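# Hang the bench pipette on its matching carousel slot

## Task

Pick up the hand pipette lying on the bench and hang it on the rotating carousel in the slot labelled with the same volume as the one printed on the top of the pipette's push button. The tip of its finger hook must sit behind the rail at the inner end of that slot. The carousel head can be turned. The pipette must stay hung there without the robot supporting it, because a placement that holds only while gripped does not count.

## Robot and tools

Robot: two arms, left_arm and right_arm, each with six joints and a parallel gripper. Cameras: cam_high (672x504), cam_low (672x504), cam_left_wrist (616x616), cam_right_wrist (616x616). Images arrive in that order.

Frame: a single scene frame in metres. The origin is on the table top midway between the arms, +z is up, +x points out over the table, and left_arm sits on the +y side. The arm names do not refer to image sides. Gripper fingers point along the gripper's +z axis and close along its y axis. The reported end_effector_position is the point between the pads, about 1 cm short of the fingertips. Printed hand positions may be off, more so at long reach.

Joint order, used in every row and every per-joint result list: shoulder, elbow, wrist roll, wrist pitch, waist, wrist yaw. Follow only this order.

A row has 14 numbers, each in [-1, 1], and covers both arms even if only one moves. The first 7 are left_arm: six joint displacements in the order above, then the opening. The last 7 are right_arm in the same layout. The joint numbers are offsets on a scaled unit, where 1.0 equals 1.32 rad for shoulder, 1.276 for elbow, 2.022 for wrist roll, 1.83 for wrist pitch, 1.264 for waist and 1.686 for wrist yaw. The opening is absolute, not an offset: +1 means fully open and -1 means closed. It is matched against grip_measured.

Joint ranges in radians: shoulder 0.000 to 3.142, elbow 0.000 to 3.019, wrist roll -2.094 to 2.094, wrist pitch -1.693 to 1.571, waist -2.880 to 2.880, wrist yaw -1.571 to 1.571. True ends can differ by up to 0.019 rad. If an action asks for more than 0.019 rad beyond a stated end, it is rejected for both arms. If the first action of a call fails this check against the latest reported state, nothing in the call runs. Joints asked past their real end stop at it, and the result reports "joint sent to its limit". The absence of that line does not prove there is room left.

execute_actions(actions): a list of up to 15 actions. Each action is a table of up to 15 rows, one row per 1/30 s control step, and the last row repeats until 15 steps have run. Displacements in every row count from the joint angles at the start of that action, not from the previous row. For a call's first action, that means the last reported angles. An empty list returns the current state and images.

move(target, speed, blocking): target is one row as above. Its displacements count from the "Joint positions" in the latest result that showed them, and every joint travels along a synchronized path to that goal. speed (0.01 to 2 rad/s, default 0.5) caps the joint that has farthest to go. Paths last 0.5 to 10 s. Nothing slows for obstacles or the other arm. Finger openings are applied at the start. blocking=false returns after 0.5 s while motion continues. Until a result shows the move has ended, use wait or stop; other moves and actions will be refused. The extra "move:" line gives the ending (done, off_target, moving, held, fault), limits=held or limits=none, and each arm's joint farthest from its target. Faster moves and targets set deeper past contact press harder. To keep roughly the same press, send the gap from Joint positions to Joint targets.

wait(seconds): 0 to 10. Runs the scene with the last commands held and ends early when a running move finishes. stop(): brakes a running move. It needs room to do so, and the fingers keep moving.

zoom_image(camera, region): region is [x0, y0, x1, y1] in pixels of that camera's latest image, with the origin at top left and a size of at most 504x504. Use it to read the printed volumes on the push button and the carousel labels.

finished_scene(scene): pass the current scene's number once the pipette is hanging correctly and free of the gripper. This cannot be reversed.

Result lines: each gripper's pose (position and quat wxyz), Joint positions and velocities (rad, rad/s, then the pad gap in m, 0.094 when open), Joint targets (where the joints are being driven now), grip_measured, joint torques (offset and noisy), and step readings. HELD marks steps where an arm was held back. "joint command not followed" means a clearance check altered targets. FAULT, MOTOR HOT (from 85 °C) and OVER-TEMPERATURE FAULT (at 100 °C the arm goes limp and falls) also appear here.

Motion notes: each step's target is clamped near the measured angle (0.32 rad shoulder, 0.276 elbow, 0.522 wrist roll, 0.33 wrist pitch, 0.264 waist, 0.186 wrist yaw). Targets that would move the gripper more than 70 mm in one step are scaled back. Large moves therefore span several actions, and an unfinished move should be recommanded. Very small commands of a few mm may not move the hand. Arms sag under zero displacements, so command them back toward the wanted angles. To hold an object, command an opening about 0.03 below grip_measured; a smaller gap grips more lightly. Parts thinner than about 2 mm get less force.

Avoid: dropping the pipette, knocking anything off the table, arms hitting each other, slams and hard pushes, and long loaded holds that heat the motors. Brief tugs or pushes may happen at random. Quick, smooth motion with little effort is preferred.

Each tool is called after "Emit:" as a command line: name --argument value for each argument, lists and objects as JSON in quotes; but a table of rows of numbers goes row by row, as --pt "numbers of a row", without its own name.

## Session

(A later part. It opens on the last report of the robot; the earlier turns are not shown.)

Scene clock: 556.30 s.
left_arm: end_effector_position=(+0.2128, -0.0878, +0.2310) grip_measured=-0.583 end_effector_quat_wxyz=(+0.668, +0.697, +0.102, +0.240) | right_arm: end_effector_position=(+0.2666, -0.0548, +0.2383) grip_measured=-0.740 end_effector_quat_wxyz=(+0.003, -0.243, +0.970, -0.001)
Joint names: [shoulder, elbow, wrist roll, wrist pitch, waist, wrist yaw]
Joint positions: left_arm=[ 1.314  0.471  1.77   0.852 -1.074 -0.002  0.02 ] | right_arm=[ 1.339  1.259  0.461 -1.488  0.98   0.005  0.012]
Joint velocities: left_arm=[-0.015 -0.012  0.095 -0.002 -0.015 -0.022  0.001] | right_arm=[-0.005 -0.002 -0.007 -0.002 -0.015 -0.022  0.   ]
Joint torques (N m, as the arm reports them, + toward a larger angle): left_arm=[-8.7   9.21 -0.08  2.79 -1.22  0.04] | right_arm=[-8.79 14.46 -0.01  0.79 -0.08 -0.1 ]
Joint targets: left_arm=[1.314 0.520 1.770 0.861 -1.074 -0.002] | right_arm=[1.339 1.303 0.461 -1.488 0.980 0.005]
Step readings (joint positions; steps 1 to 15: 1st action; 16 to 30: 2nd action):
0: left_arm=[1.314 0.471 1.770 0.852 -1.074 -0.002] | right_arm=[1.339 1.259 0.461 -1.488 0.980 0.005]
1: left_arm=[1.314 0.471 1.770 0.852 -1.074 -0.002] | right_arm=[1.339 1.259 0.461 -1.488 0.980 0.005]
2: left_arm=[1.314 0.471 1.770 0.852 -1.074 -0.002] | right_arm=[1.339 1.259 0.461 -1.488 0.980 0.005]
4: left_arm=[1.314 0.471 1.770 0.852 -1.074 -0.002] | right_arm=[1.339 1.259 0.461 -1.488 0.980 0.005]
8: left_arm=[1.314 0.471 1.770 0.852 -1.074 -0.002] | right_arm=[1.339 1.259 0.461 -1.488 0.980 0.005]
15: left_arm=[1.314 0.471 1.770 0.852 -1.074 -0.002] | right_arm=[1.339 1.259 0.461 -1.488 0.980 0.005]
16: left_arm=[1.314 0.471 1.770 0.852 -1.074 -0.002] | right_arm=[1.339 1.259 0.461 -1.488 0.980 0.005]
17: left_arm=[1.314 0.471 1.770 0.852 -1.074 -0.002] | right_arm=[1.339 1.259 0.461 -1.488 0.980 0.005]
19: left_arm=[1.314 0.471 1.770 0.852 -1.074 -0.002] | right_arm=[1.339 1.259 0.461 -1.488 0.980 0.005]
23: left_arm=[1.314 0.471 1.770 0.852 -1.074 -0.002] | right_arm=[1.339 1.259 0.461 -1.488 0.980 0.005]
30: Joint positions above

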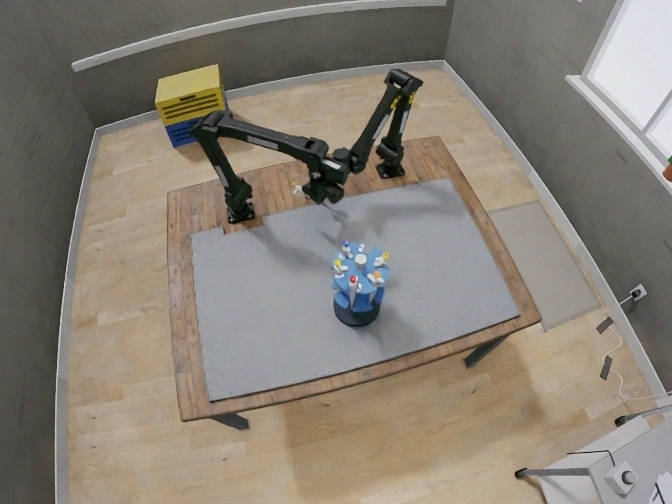

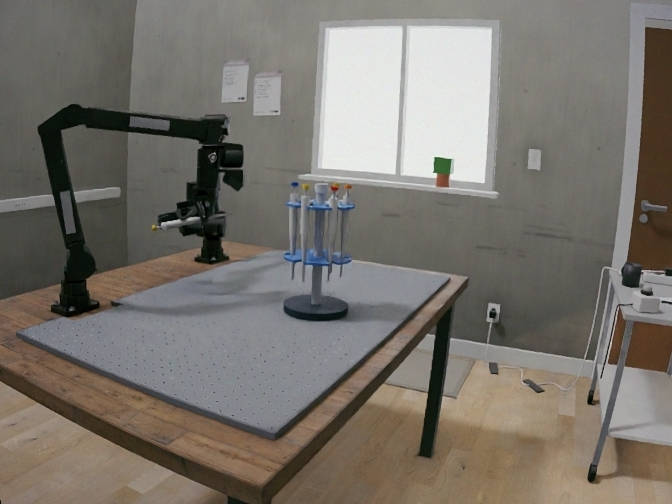

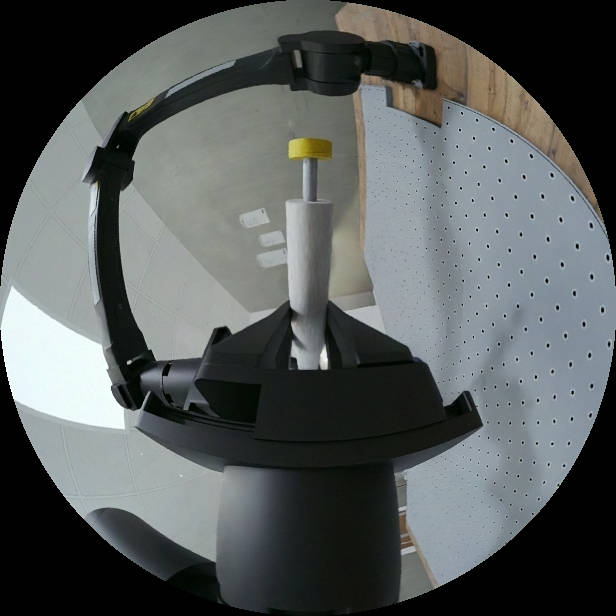

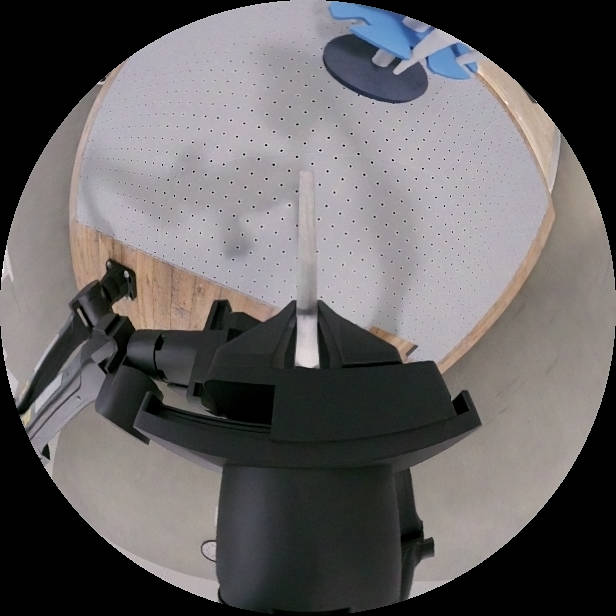

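Emit:
execute_actions --actions '[[[0,0.038,0,0.005,0,0,-0.63, 0,0.035,0,0,0,0,-0.3]]]'

Emit:
move --target '[0,0.038,0,0.005,0,0,-0.63, -0.05,0.24,0,-0.1,0,0,-0.3]' --speed 0.4

Scene clock: 566.17 s.
left_arm: end_effector_position=(+0.2128, -0.0878, +0.2310) grip_measured=-0.583 end_effector_quat_wxyz=(+0.668, +0.697, +0.102, +0.240) | right_arm: end_effector_position=(+0.2666, -0.0548, +0.2383) grip_measured=-0.302 end_effector_quat_wxyz=(+0.003, -0.243, +0.970, -0.001)
Joint names: [shoulder, elbow, wrist roll, wrist pitch, waist, wrist yaw]
Joint positions: left_arm=[ 1.314  0.471  1.77   0.852 -1.074 -0.002  0.02 ] | right_arm=[ 1.339  1.259  0.461 -1.488  0.98   0.005  0.033]
Joint velocities: left_arm=[ 0.005 -0.007  0.037  0.002 -0.015 -0.051  0.   ] | right_arm=[-0.005 -0.002 -0.11   0.017 -0.015 -0.022  0.   ]
Joint torques (N m, as the arm reports them, + toward a larger angle): left_arm=[-8.98  9.24 -0.08  2.83 -1.2   0.04] | right_arm=[-8.47 14.46 -0.02  0.78 -0.06 -0.1 ]
Joint targets: left_arm=[1.314 0.520 1.770 0.861 -1.074 -0.002] | right_arm=[1.339 1.303 0.461 -1.488 0.980 0.005]
Step readings (joint positions):
0: left_arm=[1.314 0.471 1.770 0.852 -1.074 -0.002] | right_arm=[1.339 1.259 0.461 -1.488 0.980 0.005]
1: left_arm=[1.314 0.471 1.770 0.852 -1.074 -0.002] | right_arm=[1.339 1.259 0.461 -1.488 0.980 0.005]
2: left_arm=[1.314 0.471 1.770 0.852 -1.074 -0.002] | right_arm=[1.339 1.259 0.461 -1.488 0.980 0.005]
4: left_arm=[1.314 0.471 1.770 0.852 -1.074 -0.002] | right_arm=[1.339 1.259 0.461 -1.488 0.980 0.005]
8: left_arm=[1.314 0.471 1.770 0.852 -1.074 -0.002] | right_arm=[1.339 1.259 0.461 -1.488 0.980 0.005]
15: Joint positions above

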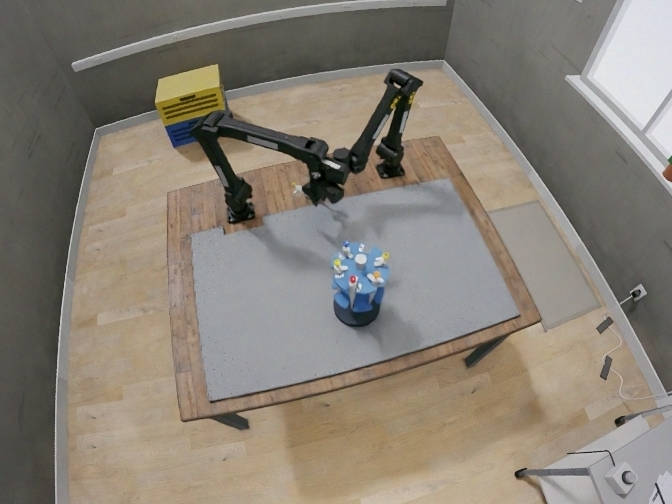

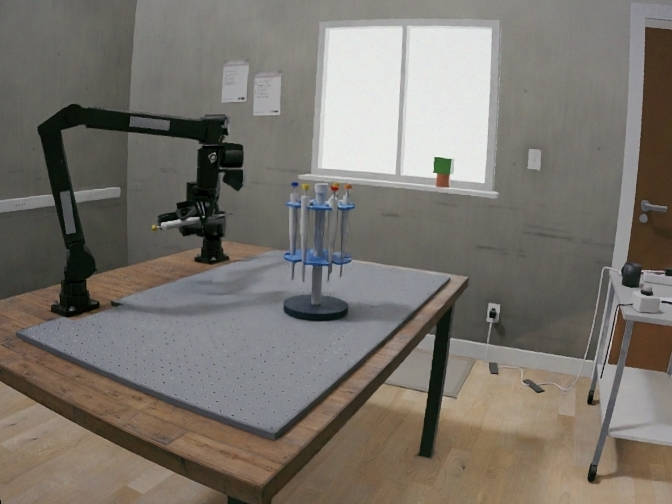

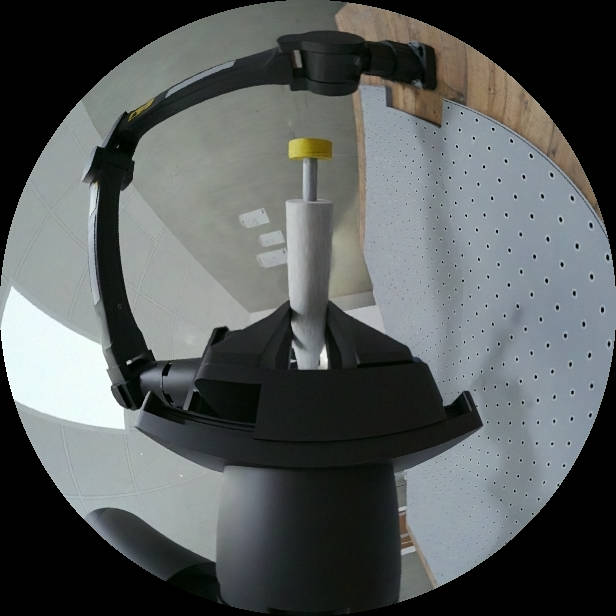

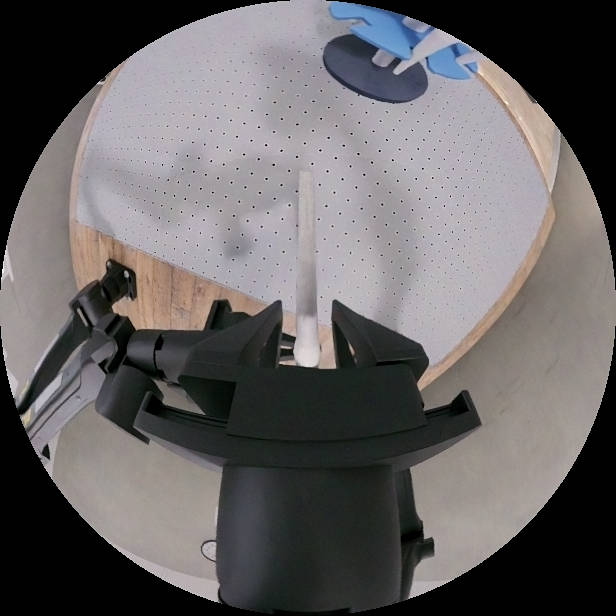

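Scene clock: 567.37 s.
left_arm: end_effector_position=(+0.2128, -0.0878, +0.2310) grip_measured=-0.583 end_effector_quat_wxyz=(+0.668, +0.697, +0.102, +0.240) | right_arm: end_effector_position=(+0.2671, -0.0539, +0.3639) grip_measured=-0.302 end_effector_quat_wxyz=(+0.061, -0.242, +0.967, +0.049)
Joint names: [shoulder, elbow, wrist roll, wrist pitch, waist, wrist yaw]
Joint positions: left_arm=[ 1.314  0.471  1.77   0.852 -1.074 -0.002  0.02 ] | right_arm=[ 1.271  1.521  0.461 -1.664  0.98   0.005  0.033]
Joint velocities: left_arm=[-0.015 -0.007 -0.037 -0.007 -0.015  0.051 -0.002] | right_arm=[-0.015  0.002  0.007  0.032 -0.024  0.007  0.   ]
Joint torques (N m, as the arm reports them, + toward a larger angle): left_arm=[-8.74  9.21 -0.08  2.81 -1.21  0.05] | right_arm=[-7.44 14.5  -0.03  0.73 -0.01 -0.1 ]
Joint targets: left_arm=[1.314 0.520 1.770 0.861 -1.074 -0.002] | right_arm=[1.273 1.565 0.461 -1.671 0.980 0.005]
move: off_target (left_arm, right_arm); limits=none; left_arm: farthest joint: the elbow, 0.048 radians from its target (0.048 radians at the start); right_arm: farthest joint: the elbow, 0.045 radians from its target (0.306 radians at the start)

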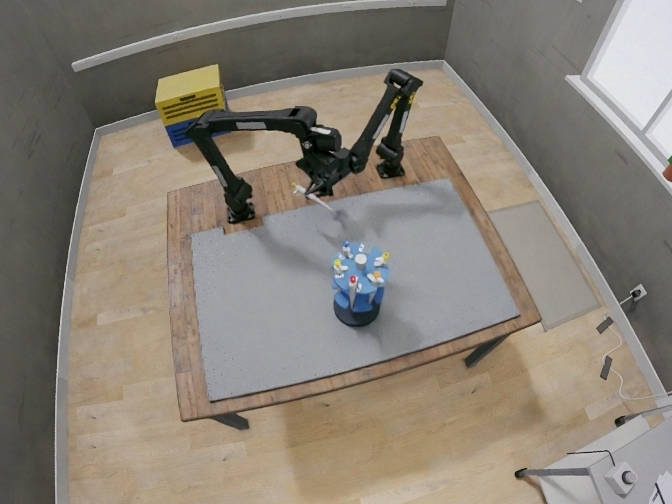

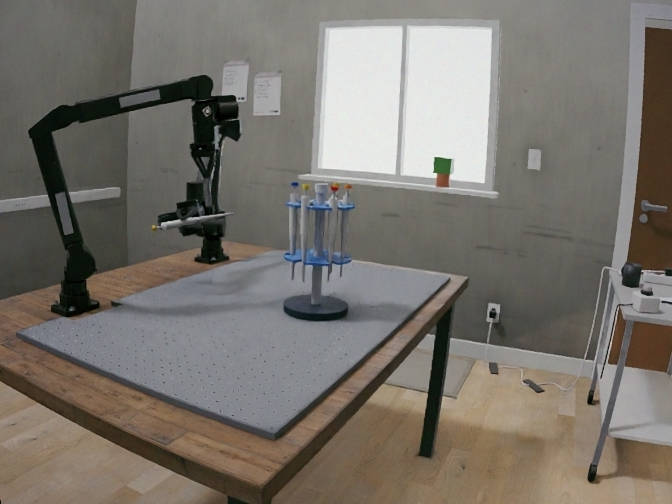

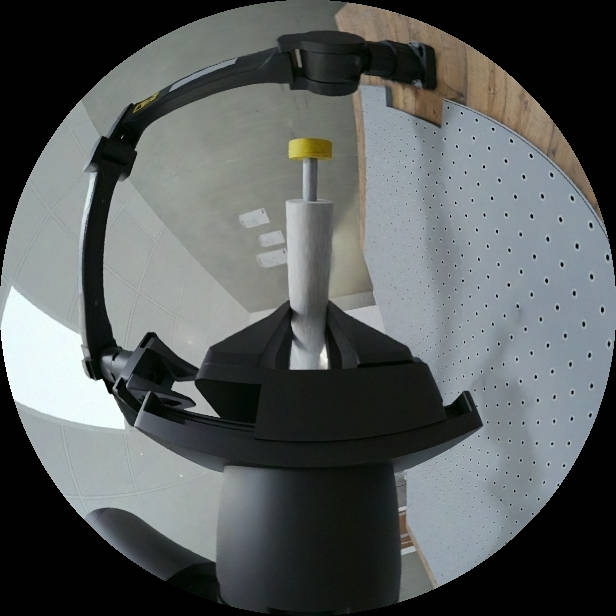

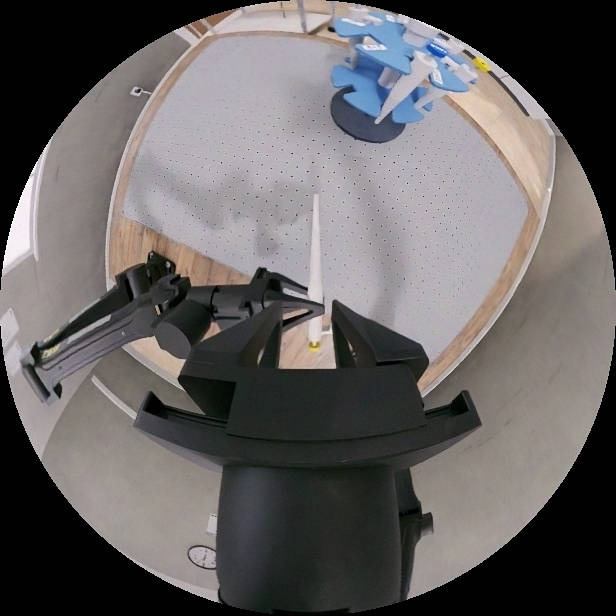

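Emit:
move --target '[0.058,0.25,-0.875,-0.117,0.438,0,-0.63, 0.031,0.245,-0.228,0.047,-0.38,0,-0.3]' --speed 0.8

Scene clock: 594.57 s.
left_arm: end_effector_position=(+0.4719, +0.0595, +0.2779) grip_measured=-0.581 end_effector_quat_wxyz=(+0.679, +0.189, +0.687, -0.180) | right_arm: end_effector_position=(+0.4311, -0.1678, +0.4705) grip_measured=-0.302 end_effector_quat_wxyz=(+0.223, -0.224, +0.947, +0.053)
Joint names: [shoulder, elbow, wrist roll, wrist pitch, waist, wrist yaw]
Joint positions: left_arm=[ 1.387  0.728  0.01   0.644 -0.521 -0.002  0.02 ] | right_arm=[ 1.302  1.783  0.008 -1.589  0.503  0.005  0.033]
Joint velocities: left_arm=[ 0.005  0.007 -0.051 -0.002 -0.015 -0.037 -0.   ] | right_arm=[-0.005  0.002 -0.051  0.012 -0.005 -0.051 -0.   ]
Joint torques (N m, as the arm reports them, + toward a larger angle): left_arm=[-11.16  11.18  -0.06   2.09  -1.05   0.04] | right_arm=[-7.15 14.9  -0.1   2.19 -0.17 -0.15]
Joint targets: left_arm=[1.391 0.790 0.001 0.638 -0.520 -0.002] | right_arm=[1.312 1.833 0.000 -1.578 0.500 0.005]
move: off_target (left_arm, right_arm); limits=none; left_arm: farthest joint: the elbow, 0.062 radians from its target (0.319 radians at the start); right_arm: farthest joint: the elbow, 0.051 radians from its target (0.313 radians at the start)

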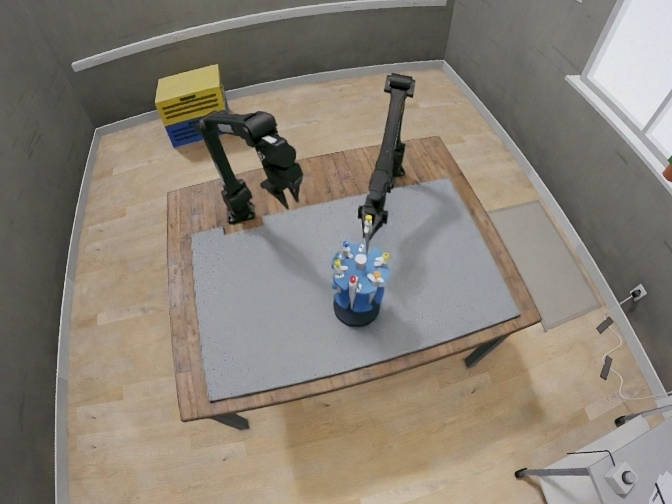

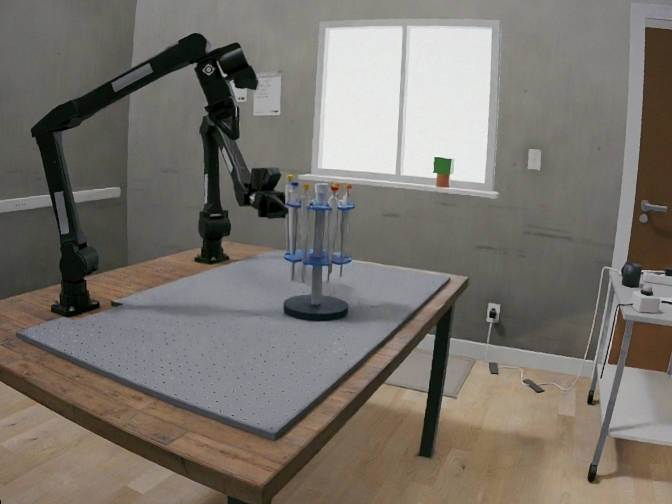

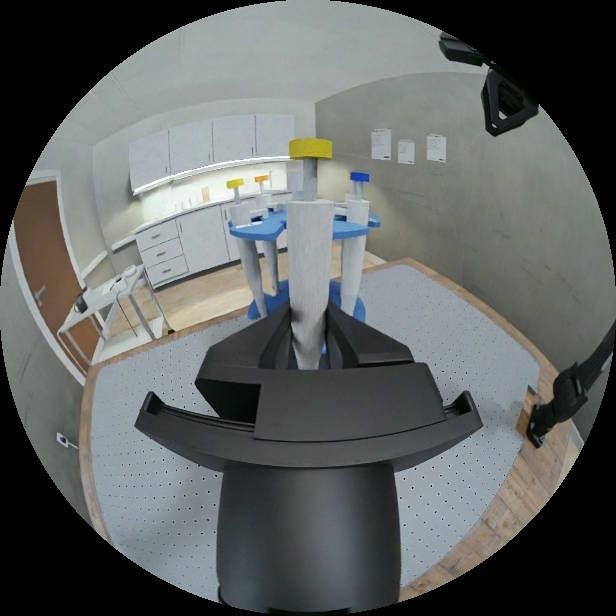

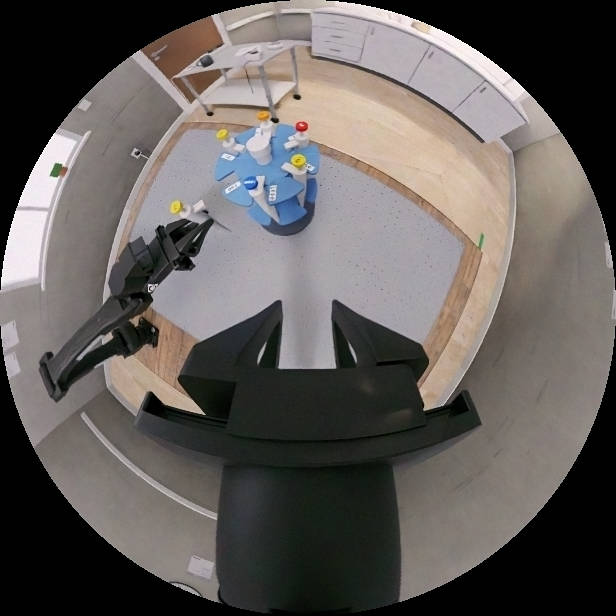

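Emit:
zoom_image --camera "cam_right_wrist" --region '[160, 100, 330, 250]'

Emit:
zoom_image --camera "cam_right_wrist" --region '[160, 150, 260, 230]'

Emit:
zoom_image --camera "cam_left_wrist" --region '[210, 130, 400, 330]'

Emit:
zoom_image --camera "cam_high" --region '[320, 200, 410, 290]'

Region (160, 100, 330, 250) of cam_right_wrist's 616x616 image, scaled by 2.965, with more detail than that image has; it fills the top 445 rows of this view, and the rest is white.

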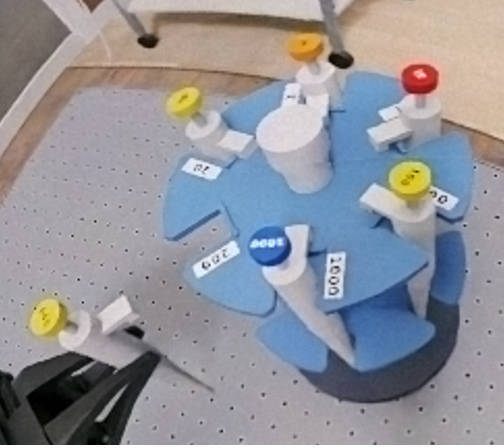

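Region (160, 150, 260, 230) of cam_right_wrist's 616x616 image, scaled by 5.040, with more detail than that image has; it fills the top 403 rows of this view, and the rest is white.

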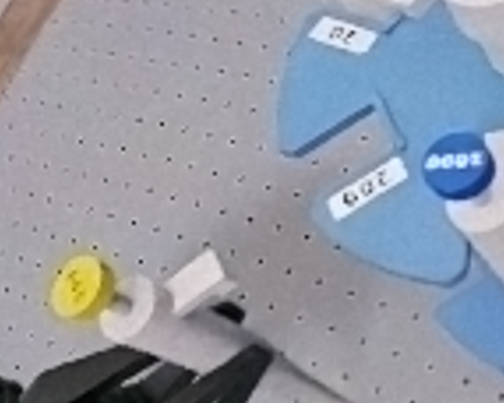

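Region (210, 130, 400, 330) of cam_left_wrist's 616x616 image, scaled by 2.520, with more detail than that image has; it fills the left 479 columns of this view, and the rest is white.

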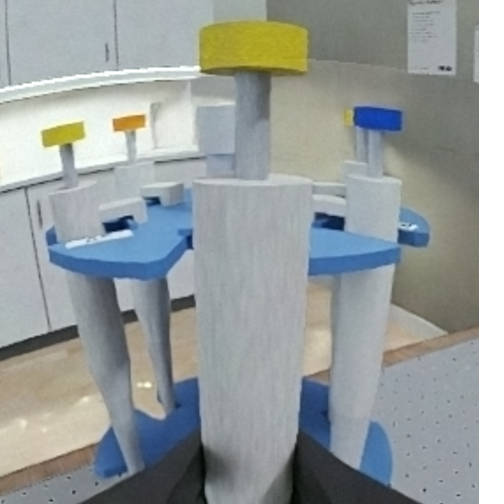

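Region (320, 200, 410, 290) of cam_high's 672x504 image, scaled by 5.600, with more detail than that image has.

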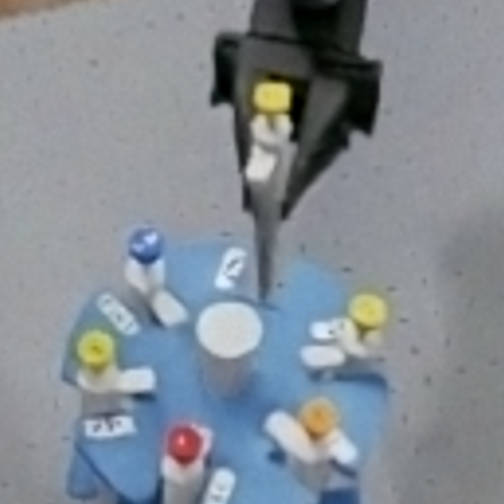

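Emit:
move --target '[0.111,0.187,-0.006,-0.018,0.026,0,-0.63, 0,0.04,0,0,0,0,-0.3]' --speed 0.25

Emit:
zoom_image --camera "cam_right_wrist" --region '[170, 120, 290, 230]'

Emit:
zoom_image --camera "cam_low" --region '[240, 160, 360, 290]'

Emit:
zoom_image --camera "cam_left_wrist" --region '[190, 120, 420, 330]'

Scene clock: 625.07 s.
left_arm: end_effector_position=(+0.5355, +0.0437, +0.2844) grip_measured=-0.581 end_effector_quat_wxyz=(+0.682, +0.177, +0.689, -0.171) | right_arm: end_effector_position=(+0.4311, -0.1678, +0.4705) grip_measured=-0.302 end_effector_quat_wxyz=(+0.223, -0.225, +0.947, +0.053)
Joint names: [shoulder, elbow, wrist roll, wrist pitch, waist, wrist yaw]
Joint positions: left_arm=[ 1.533  0.905  0.006  0.617 -0.492 -0.003  0.02 ] | right_arm=[ 1.302  1.783  0.008 -1.589  0.503  0.005  0.033]
Joint velocities: left_arm=[ 0.005 -0.007 -0.037 -0.012  0.005  0.022  0.   ] | right_arm=[-0.005  0.007 -0.081  0.012 -0.015  0.022 -0.   ]
Joint torques (N m, as the arm reports them, + toward a larger angle): left_arm=[-14.23  11.29  -0.07   2.04  -1.08   0.1 ] | right_arm=[-8.09 14.97 -0.02  1.65  0.14 -0.14]
Joint targets: left_arm=[1.533 0.967 -0.002 0.611 -0.488 -0.002] | right_arm=[1.302 1.834 0.008 -1.589 0.503 0.005]
move: off_target (left_arm, right_arm); limits=none; left_arm: farthest joint: the elbow, 0.062 radians from its target (0.238 radians at the start); right_arm: farthest joint: the elbow, 0.051 radians from its target (0.051 radians at the start)

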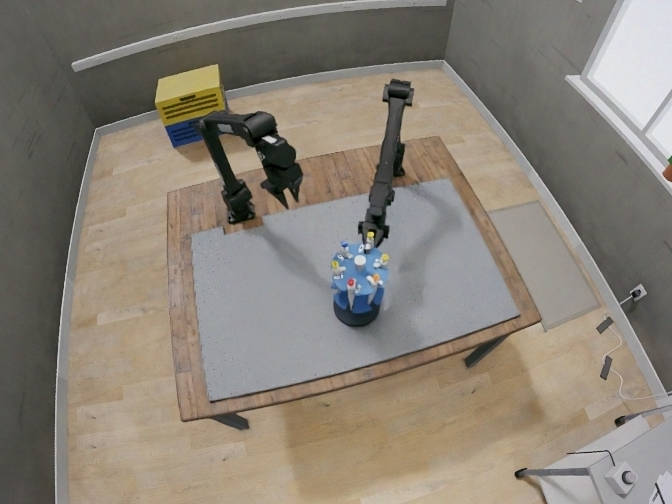

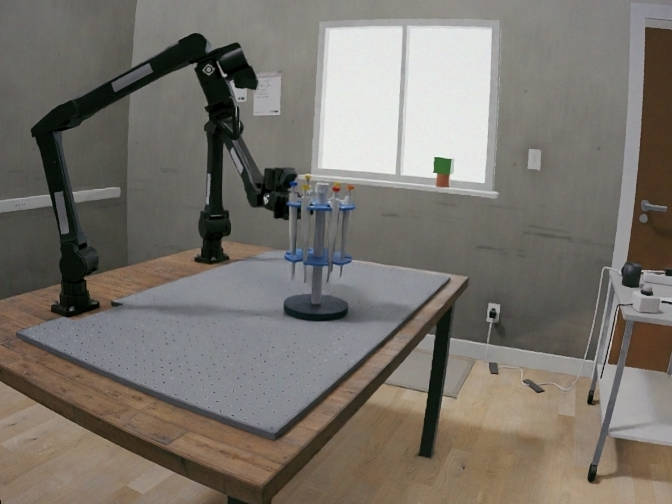

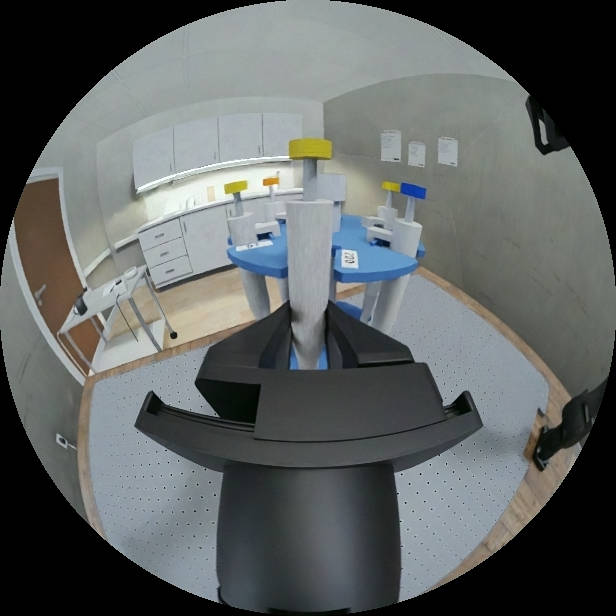

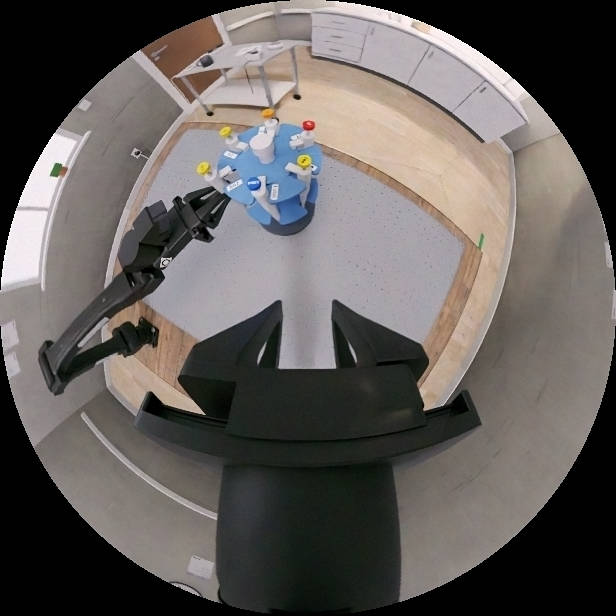

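Region (170, 120, 290, 230) of cam_right_wrist's 616x616 image, scaled by 4.200, with more detail than that image has; it fills the top 462 rows of this view, and the rest is white.

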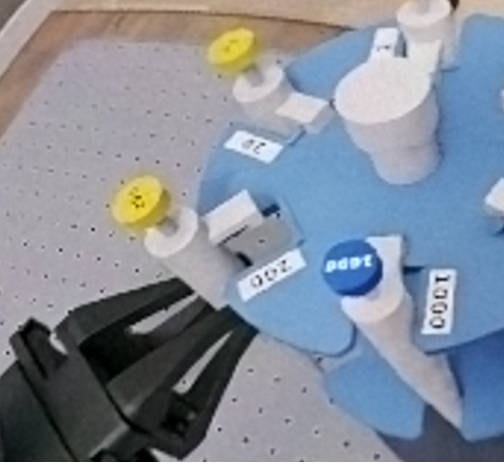

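Region (240, 160, 360, 290) of cam_low's 672x504 image, scaled by 3.877, with more detail than that image has; it fills the left 465 columns of this view, and the rest is white.

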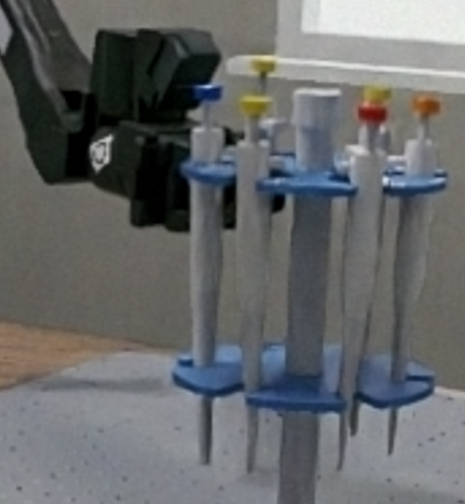

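Region (190, 120, 420, 330) of cam_left_wrist's 616x616 image, scaled by 2.191, with more detail than that image has; it fills the top 460 rows of this view, and the rest is white.

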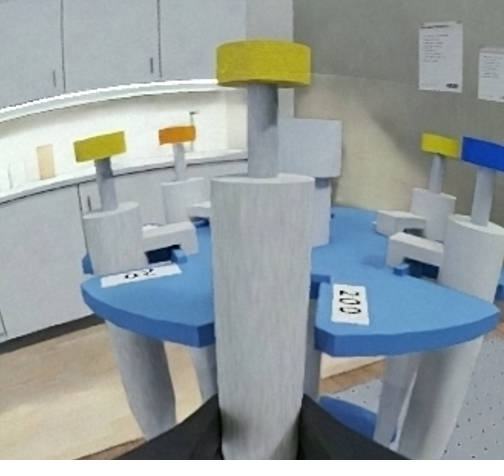

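Emit:
move --target '[-0.03,-0.06,0,0.04,-0.016,0,-0.63, 0,0.04,0,0,0,0,-0.3]' --speed 0.15

Emit:
zoom_image --camera "cam_right_wrist" --region '[170, 120, 290, 230]'

Emit:
zoom_image --camera "cam_low" --region '[240, 160, 360, 290]'

Emit:
zoom_image --camera "cam_left_wrist" --region '[190, 120, 420, 330]'

Scene clock: 645.37 s.
left_arm: end_effector_position=(+0.5150, +0.0478, +0.2623) grip_measured=-0.581 end_effector_quat_wxyz=(+0.675, +0.182, +0.693, -0.173) | right_arm: end_effector_position=(+0.4311, -0.1678, +0.4705) grip_measured=-0.302 end_effector_quat_wxyz=(+0.223, -0.225, +0.947, +0.053)
Joint names: [shoulder, elbow, wrist roll, wrist pitch, waist, wrist yaw]
Joint positions: left_arm=[ 1.519  0.83   0.006  0.661 -0.502 -0.003  0.02 ] | right_arm=[ 1.302  1.783  0.008 -1.589  0.503  0.005  0.033]
Joint velocities: left_arm=[-0.005 -0.017  0.051  0.002 -0.005 -0.051  0.001] | right_arm=[-0.005 -0.012  0.007  0.012 -0.015 -0.022 -0.   ]
Joint torques (N m, as the arm reports them, + toward a larger angle): left_arm=[-15.85   6.34  -0.01   3.76  -2.17   0.04] | right_arm=[-8.03 14.97 -0.03  1.65  0.06 -0.14]
Joint targets: left_arm=[1.493 0.829 0.006 0.690 -0.512 -0.003] | right_arm=[1.302 1.834 0.008 -1.589 0.503 0.005]
move: off_target (left_arm, right_arm); limits=none; left_arm: farthest joint: the wrist pitch, 0.029 radians from its target (0.074 radians at the start); right_arm: farthest joint: the elbow, 0.051 radians from its target (0.051 radians at the start)

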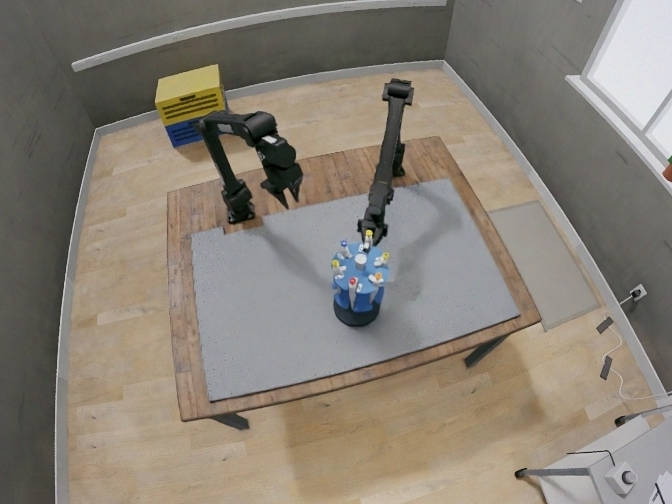

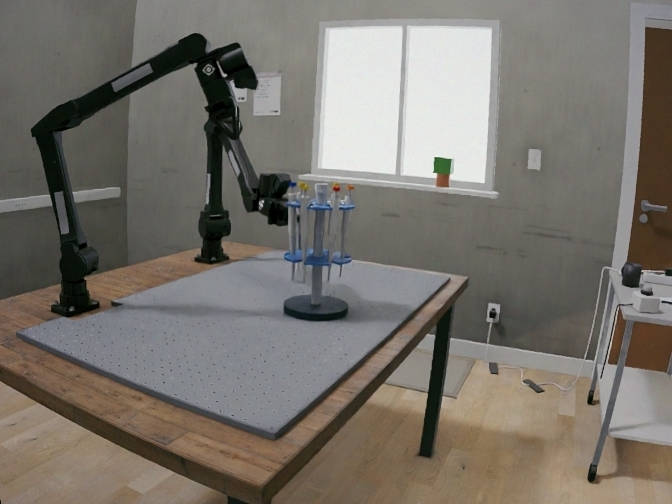

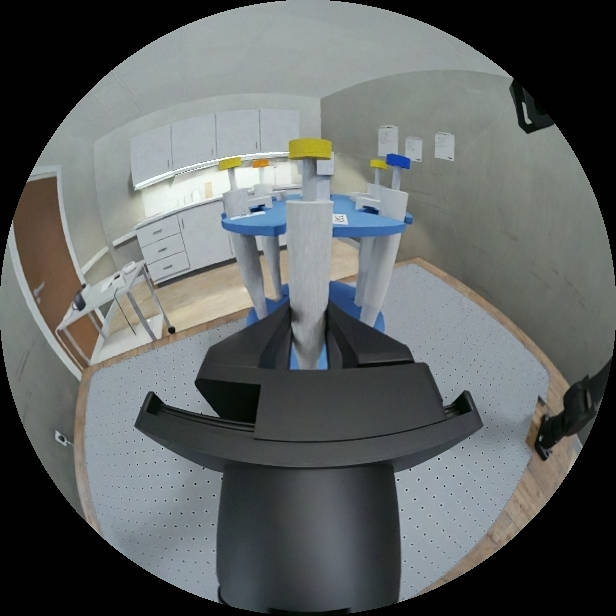

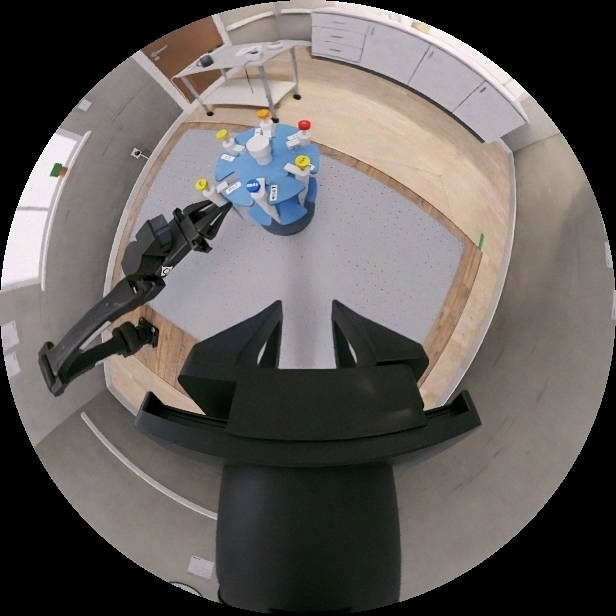

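Region (170, 120, 290, 230) of cam_right_wrist's 616x616 image, scaled by 4.200, with more detail than that image has; it fills the top 462 rows of this view, and the rest is white.

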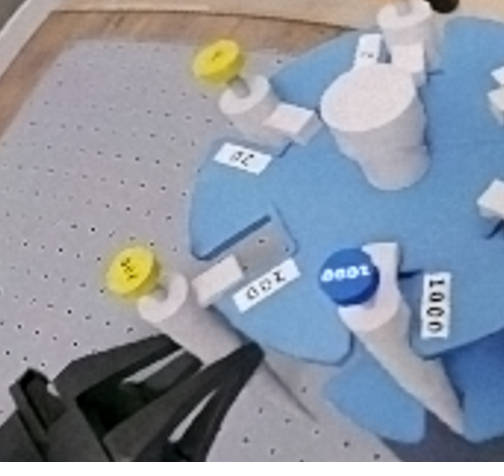

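Region (240, 160, 360, 290) of cam_low's 672x504 image, scaled by 3.877, with more detail than that image has; it fills the left 465 columns of this view, and the rest is white.

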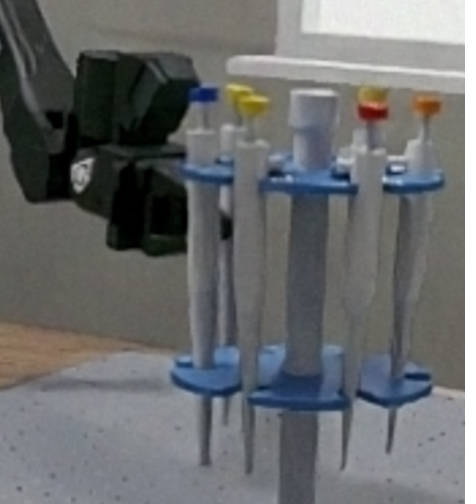

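Region (190, 120, 420, 330) of cam_left_wrist's 616x616 image, scaled by 2.191, with more detail than that image has; it fills the top 460 rows of this view, and the rest is white.

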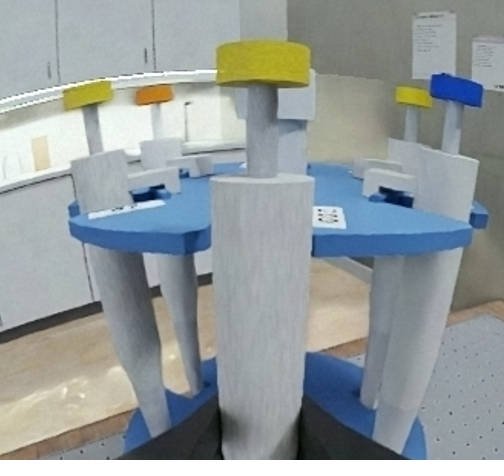

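Emit:
execute_actions --actions '[[[0,0.045,0,0.02,-0.016,0,-0.63, 0,0.04,0,0,0,0,-0.3]]]'

Emit:
zoom_image --camera "cam_right_wrist" --region '[188, 172, 218, 198]'

Emit:
zoom_image --camera "cam_right_wrist" --region '[280, 145, 325, 185]'

Scene clock: 682.93 s.
left_arm: end_effector_position=(+0.5115, +0.0415, +0.2641) grip_measured=-0.581 end_effector_quat_wxyz=(+0.677, +0.186, +0.690, -0.178) | right_arm: end_effector_position=(+0.4311, -0.1678, +0.4705) grip_measured=-0.302 end_effector_quat_wxyz=(+0.223, -0.225, +0.947, +0.053)
Joint names: [shoulder, elbow, wrist roll, wrist pitch, waist, wrist yaw]
Joint positions: left_arm=[ 1.519  0.83   0.006  0.668 -0.514 -0.003  0.02 ] | right_arm=[ 1.302  1.783  0.008 -1.589  0.503  0.005  0.033]
Joint velocities: left_arm=[-0.005 -0.012 -0.022  0.002 -0.005 -0.066 -0.001] | right_arm=[-0.005  0.007 -0.007 -0.012 -0.015 -0.051 -0.001]
Joint torques (N m, as the arm reports them, + toward a larger angle): left_arm=[-13.61  10.68  -0.01   3.79  -2.01   0.04] | right_arm=[-8.14 14.97 -0.02  1.69  0.02 -0.14]
Joint targets: left_arm=[1.518 0.887 0.006 0.697 -0.523 -0.003] | right_arm=[1.302 1.834 0.008 -1.589 0.503 0.005]
Step readings (joint positions):
0: left_arm=[1.519 0.830 0.006 0.661 -0.502 -0.003] | right_arm=[1.302 1.783 0.008 -1.589 0.503 0.005]
1: left_arm=[1.519 0.830 0.006 0.662 -0.503 -0.003] | right_arm=[1.302 1.783 0.008 -1.589 0.503 0.005]
2: left_arm=[1.519 0.830 0.006 0.663 -0.504 -0.003] | right_arm=[1.302 1.783 0.008 -1.589 0.503 0.005]
4: left_arm=[1.519 0.830 0.006 0.666 -0.507 -0.003] | right_arm=[1.302 1.783 0.008 -1.589 0.503 0.005]
8: left_arm=[1.519 0.830 0.006 0.668 -0.513 -0.003] | right_arm=[1.302 1.783 0.008 -1.589 0.503 0.005]
15: Joint positions above

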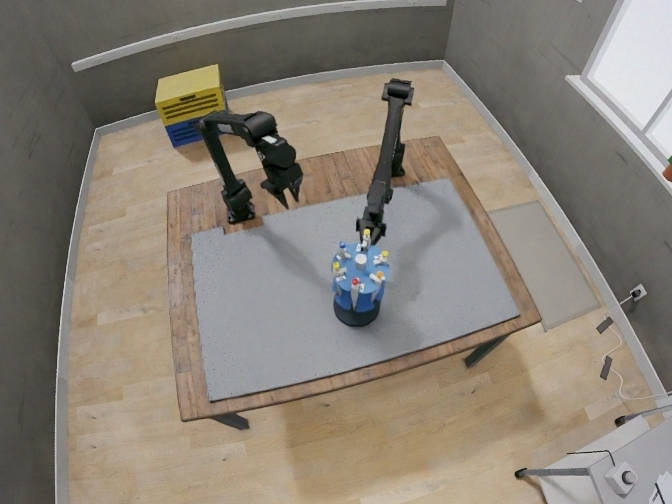

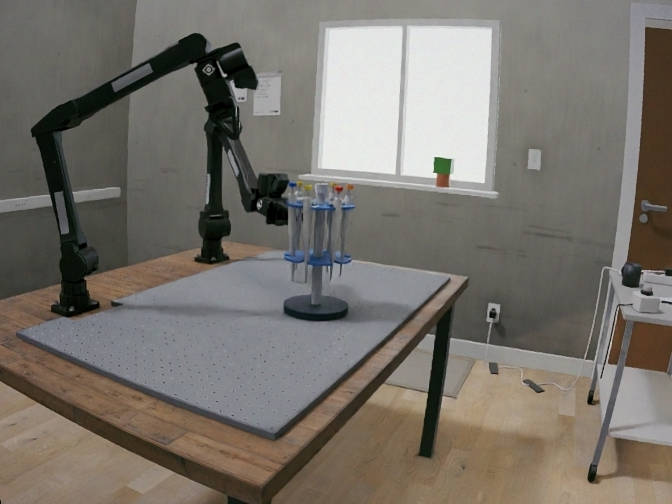

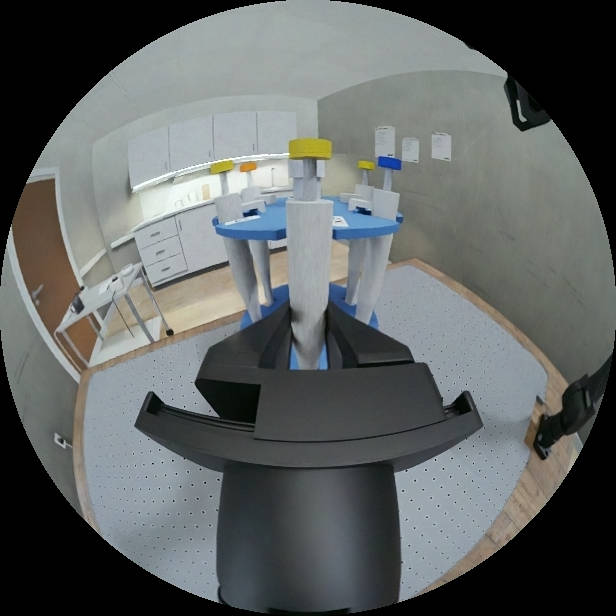

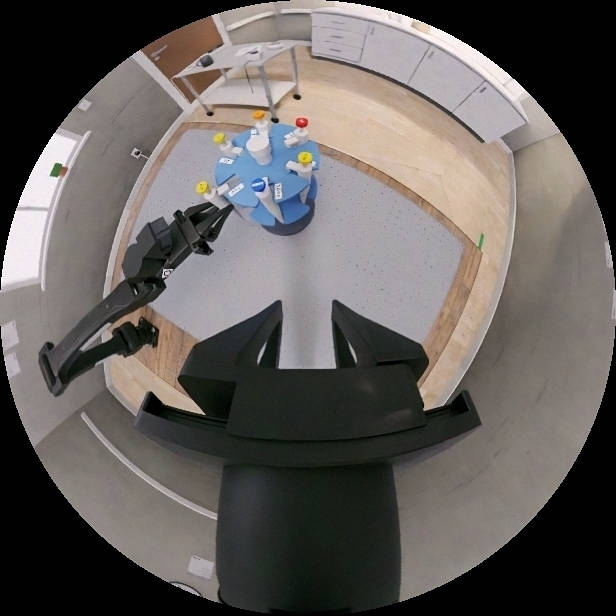

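Region (188, 172, 218, 198) of cam_right_wrist's 616x616 image, scaled by 16.800, with more detail than that image has; it fills the top 437 rows of this view, and the rest is white.

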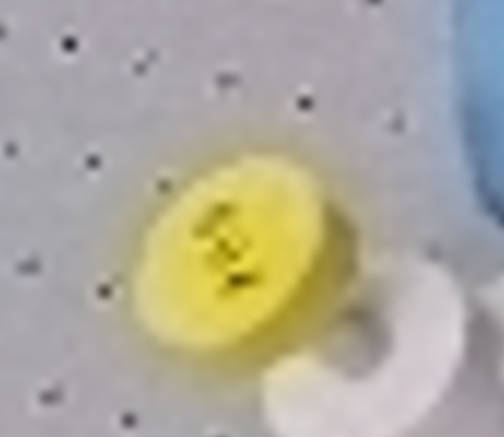

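Region (280, 145, 325, 185) of cam_right_wrist's 616x616 image, scaled by 11.200, with more detail than that image has.

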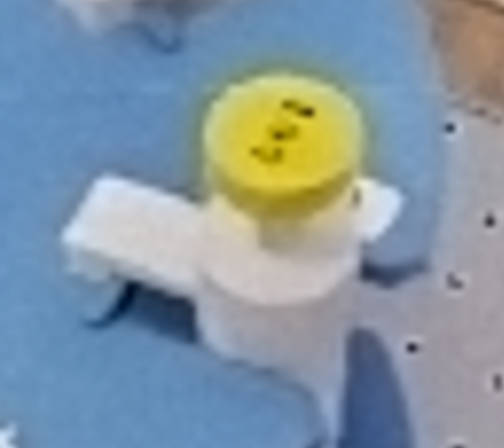

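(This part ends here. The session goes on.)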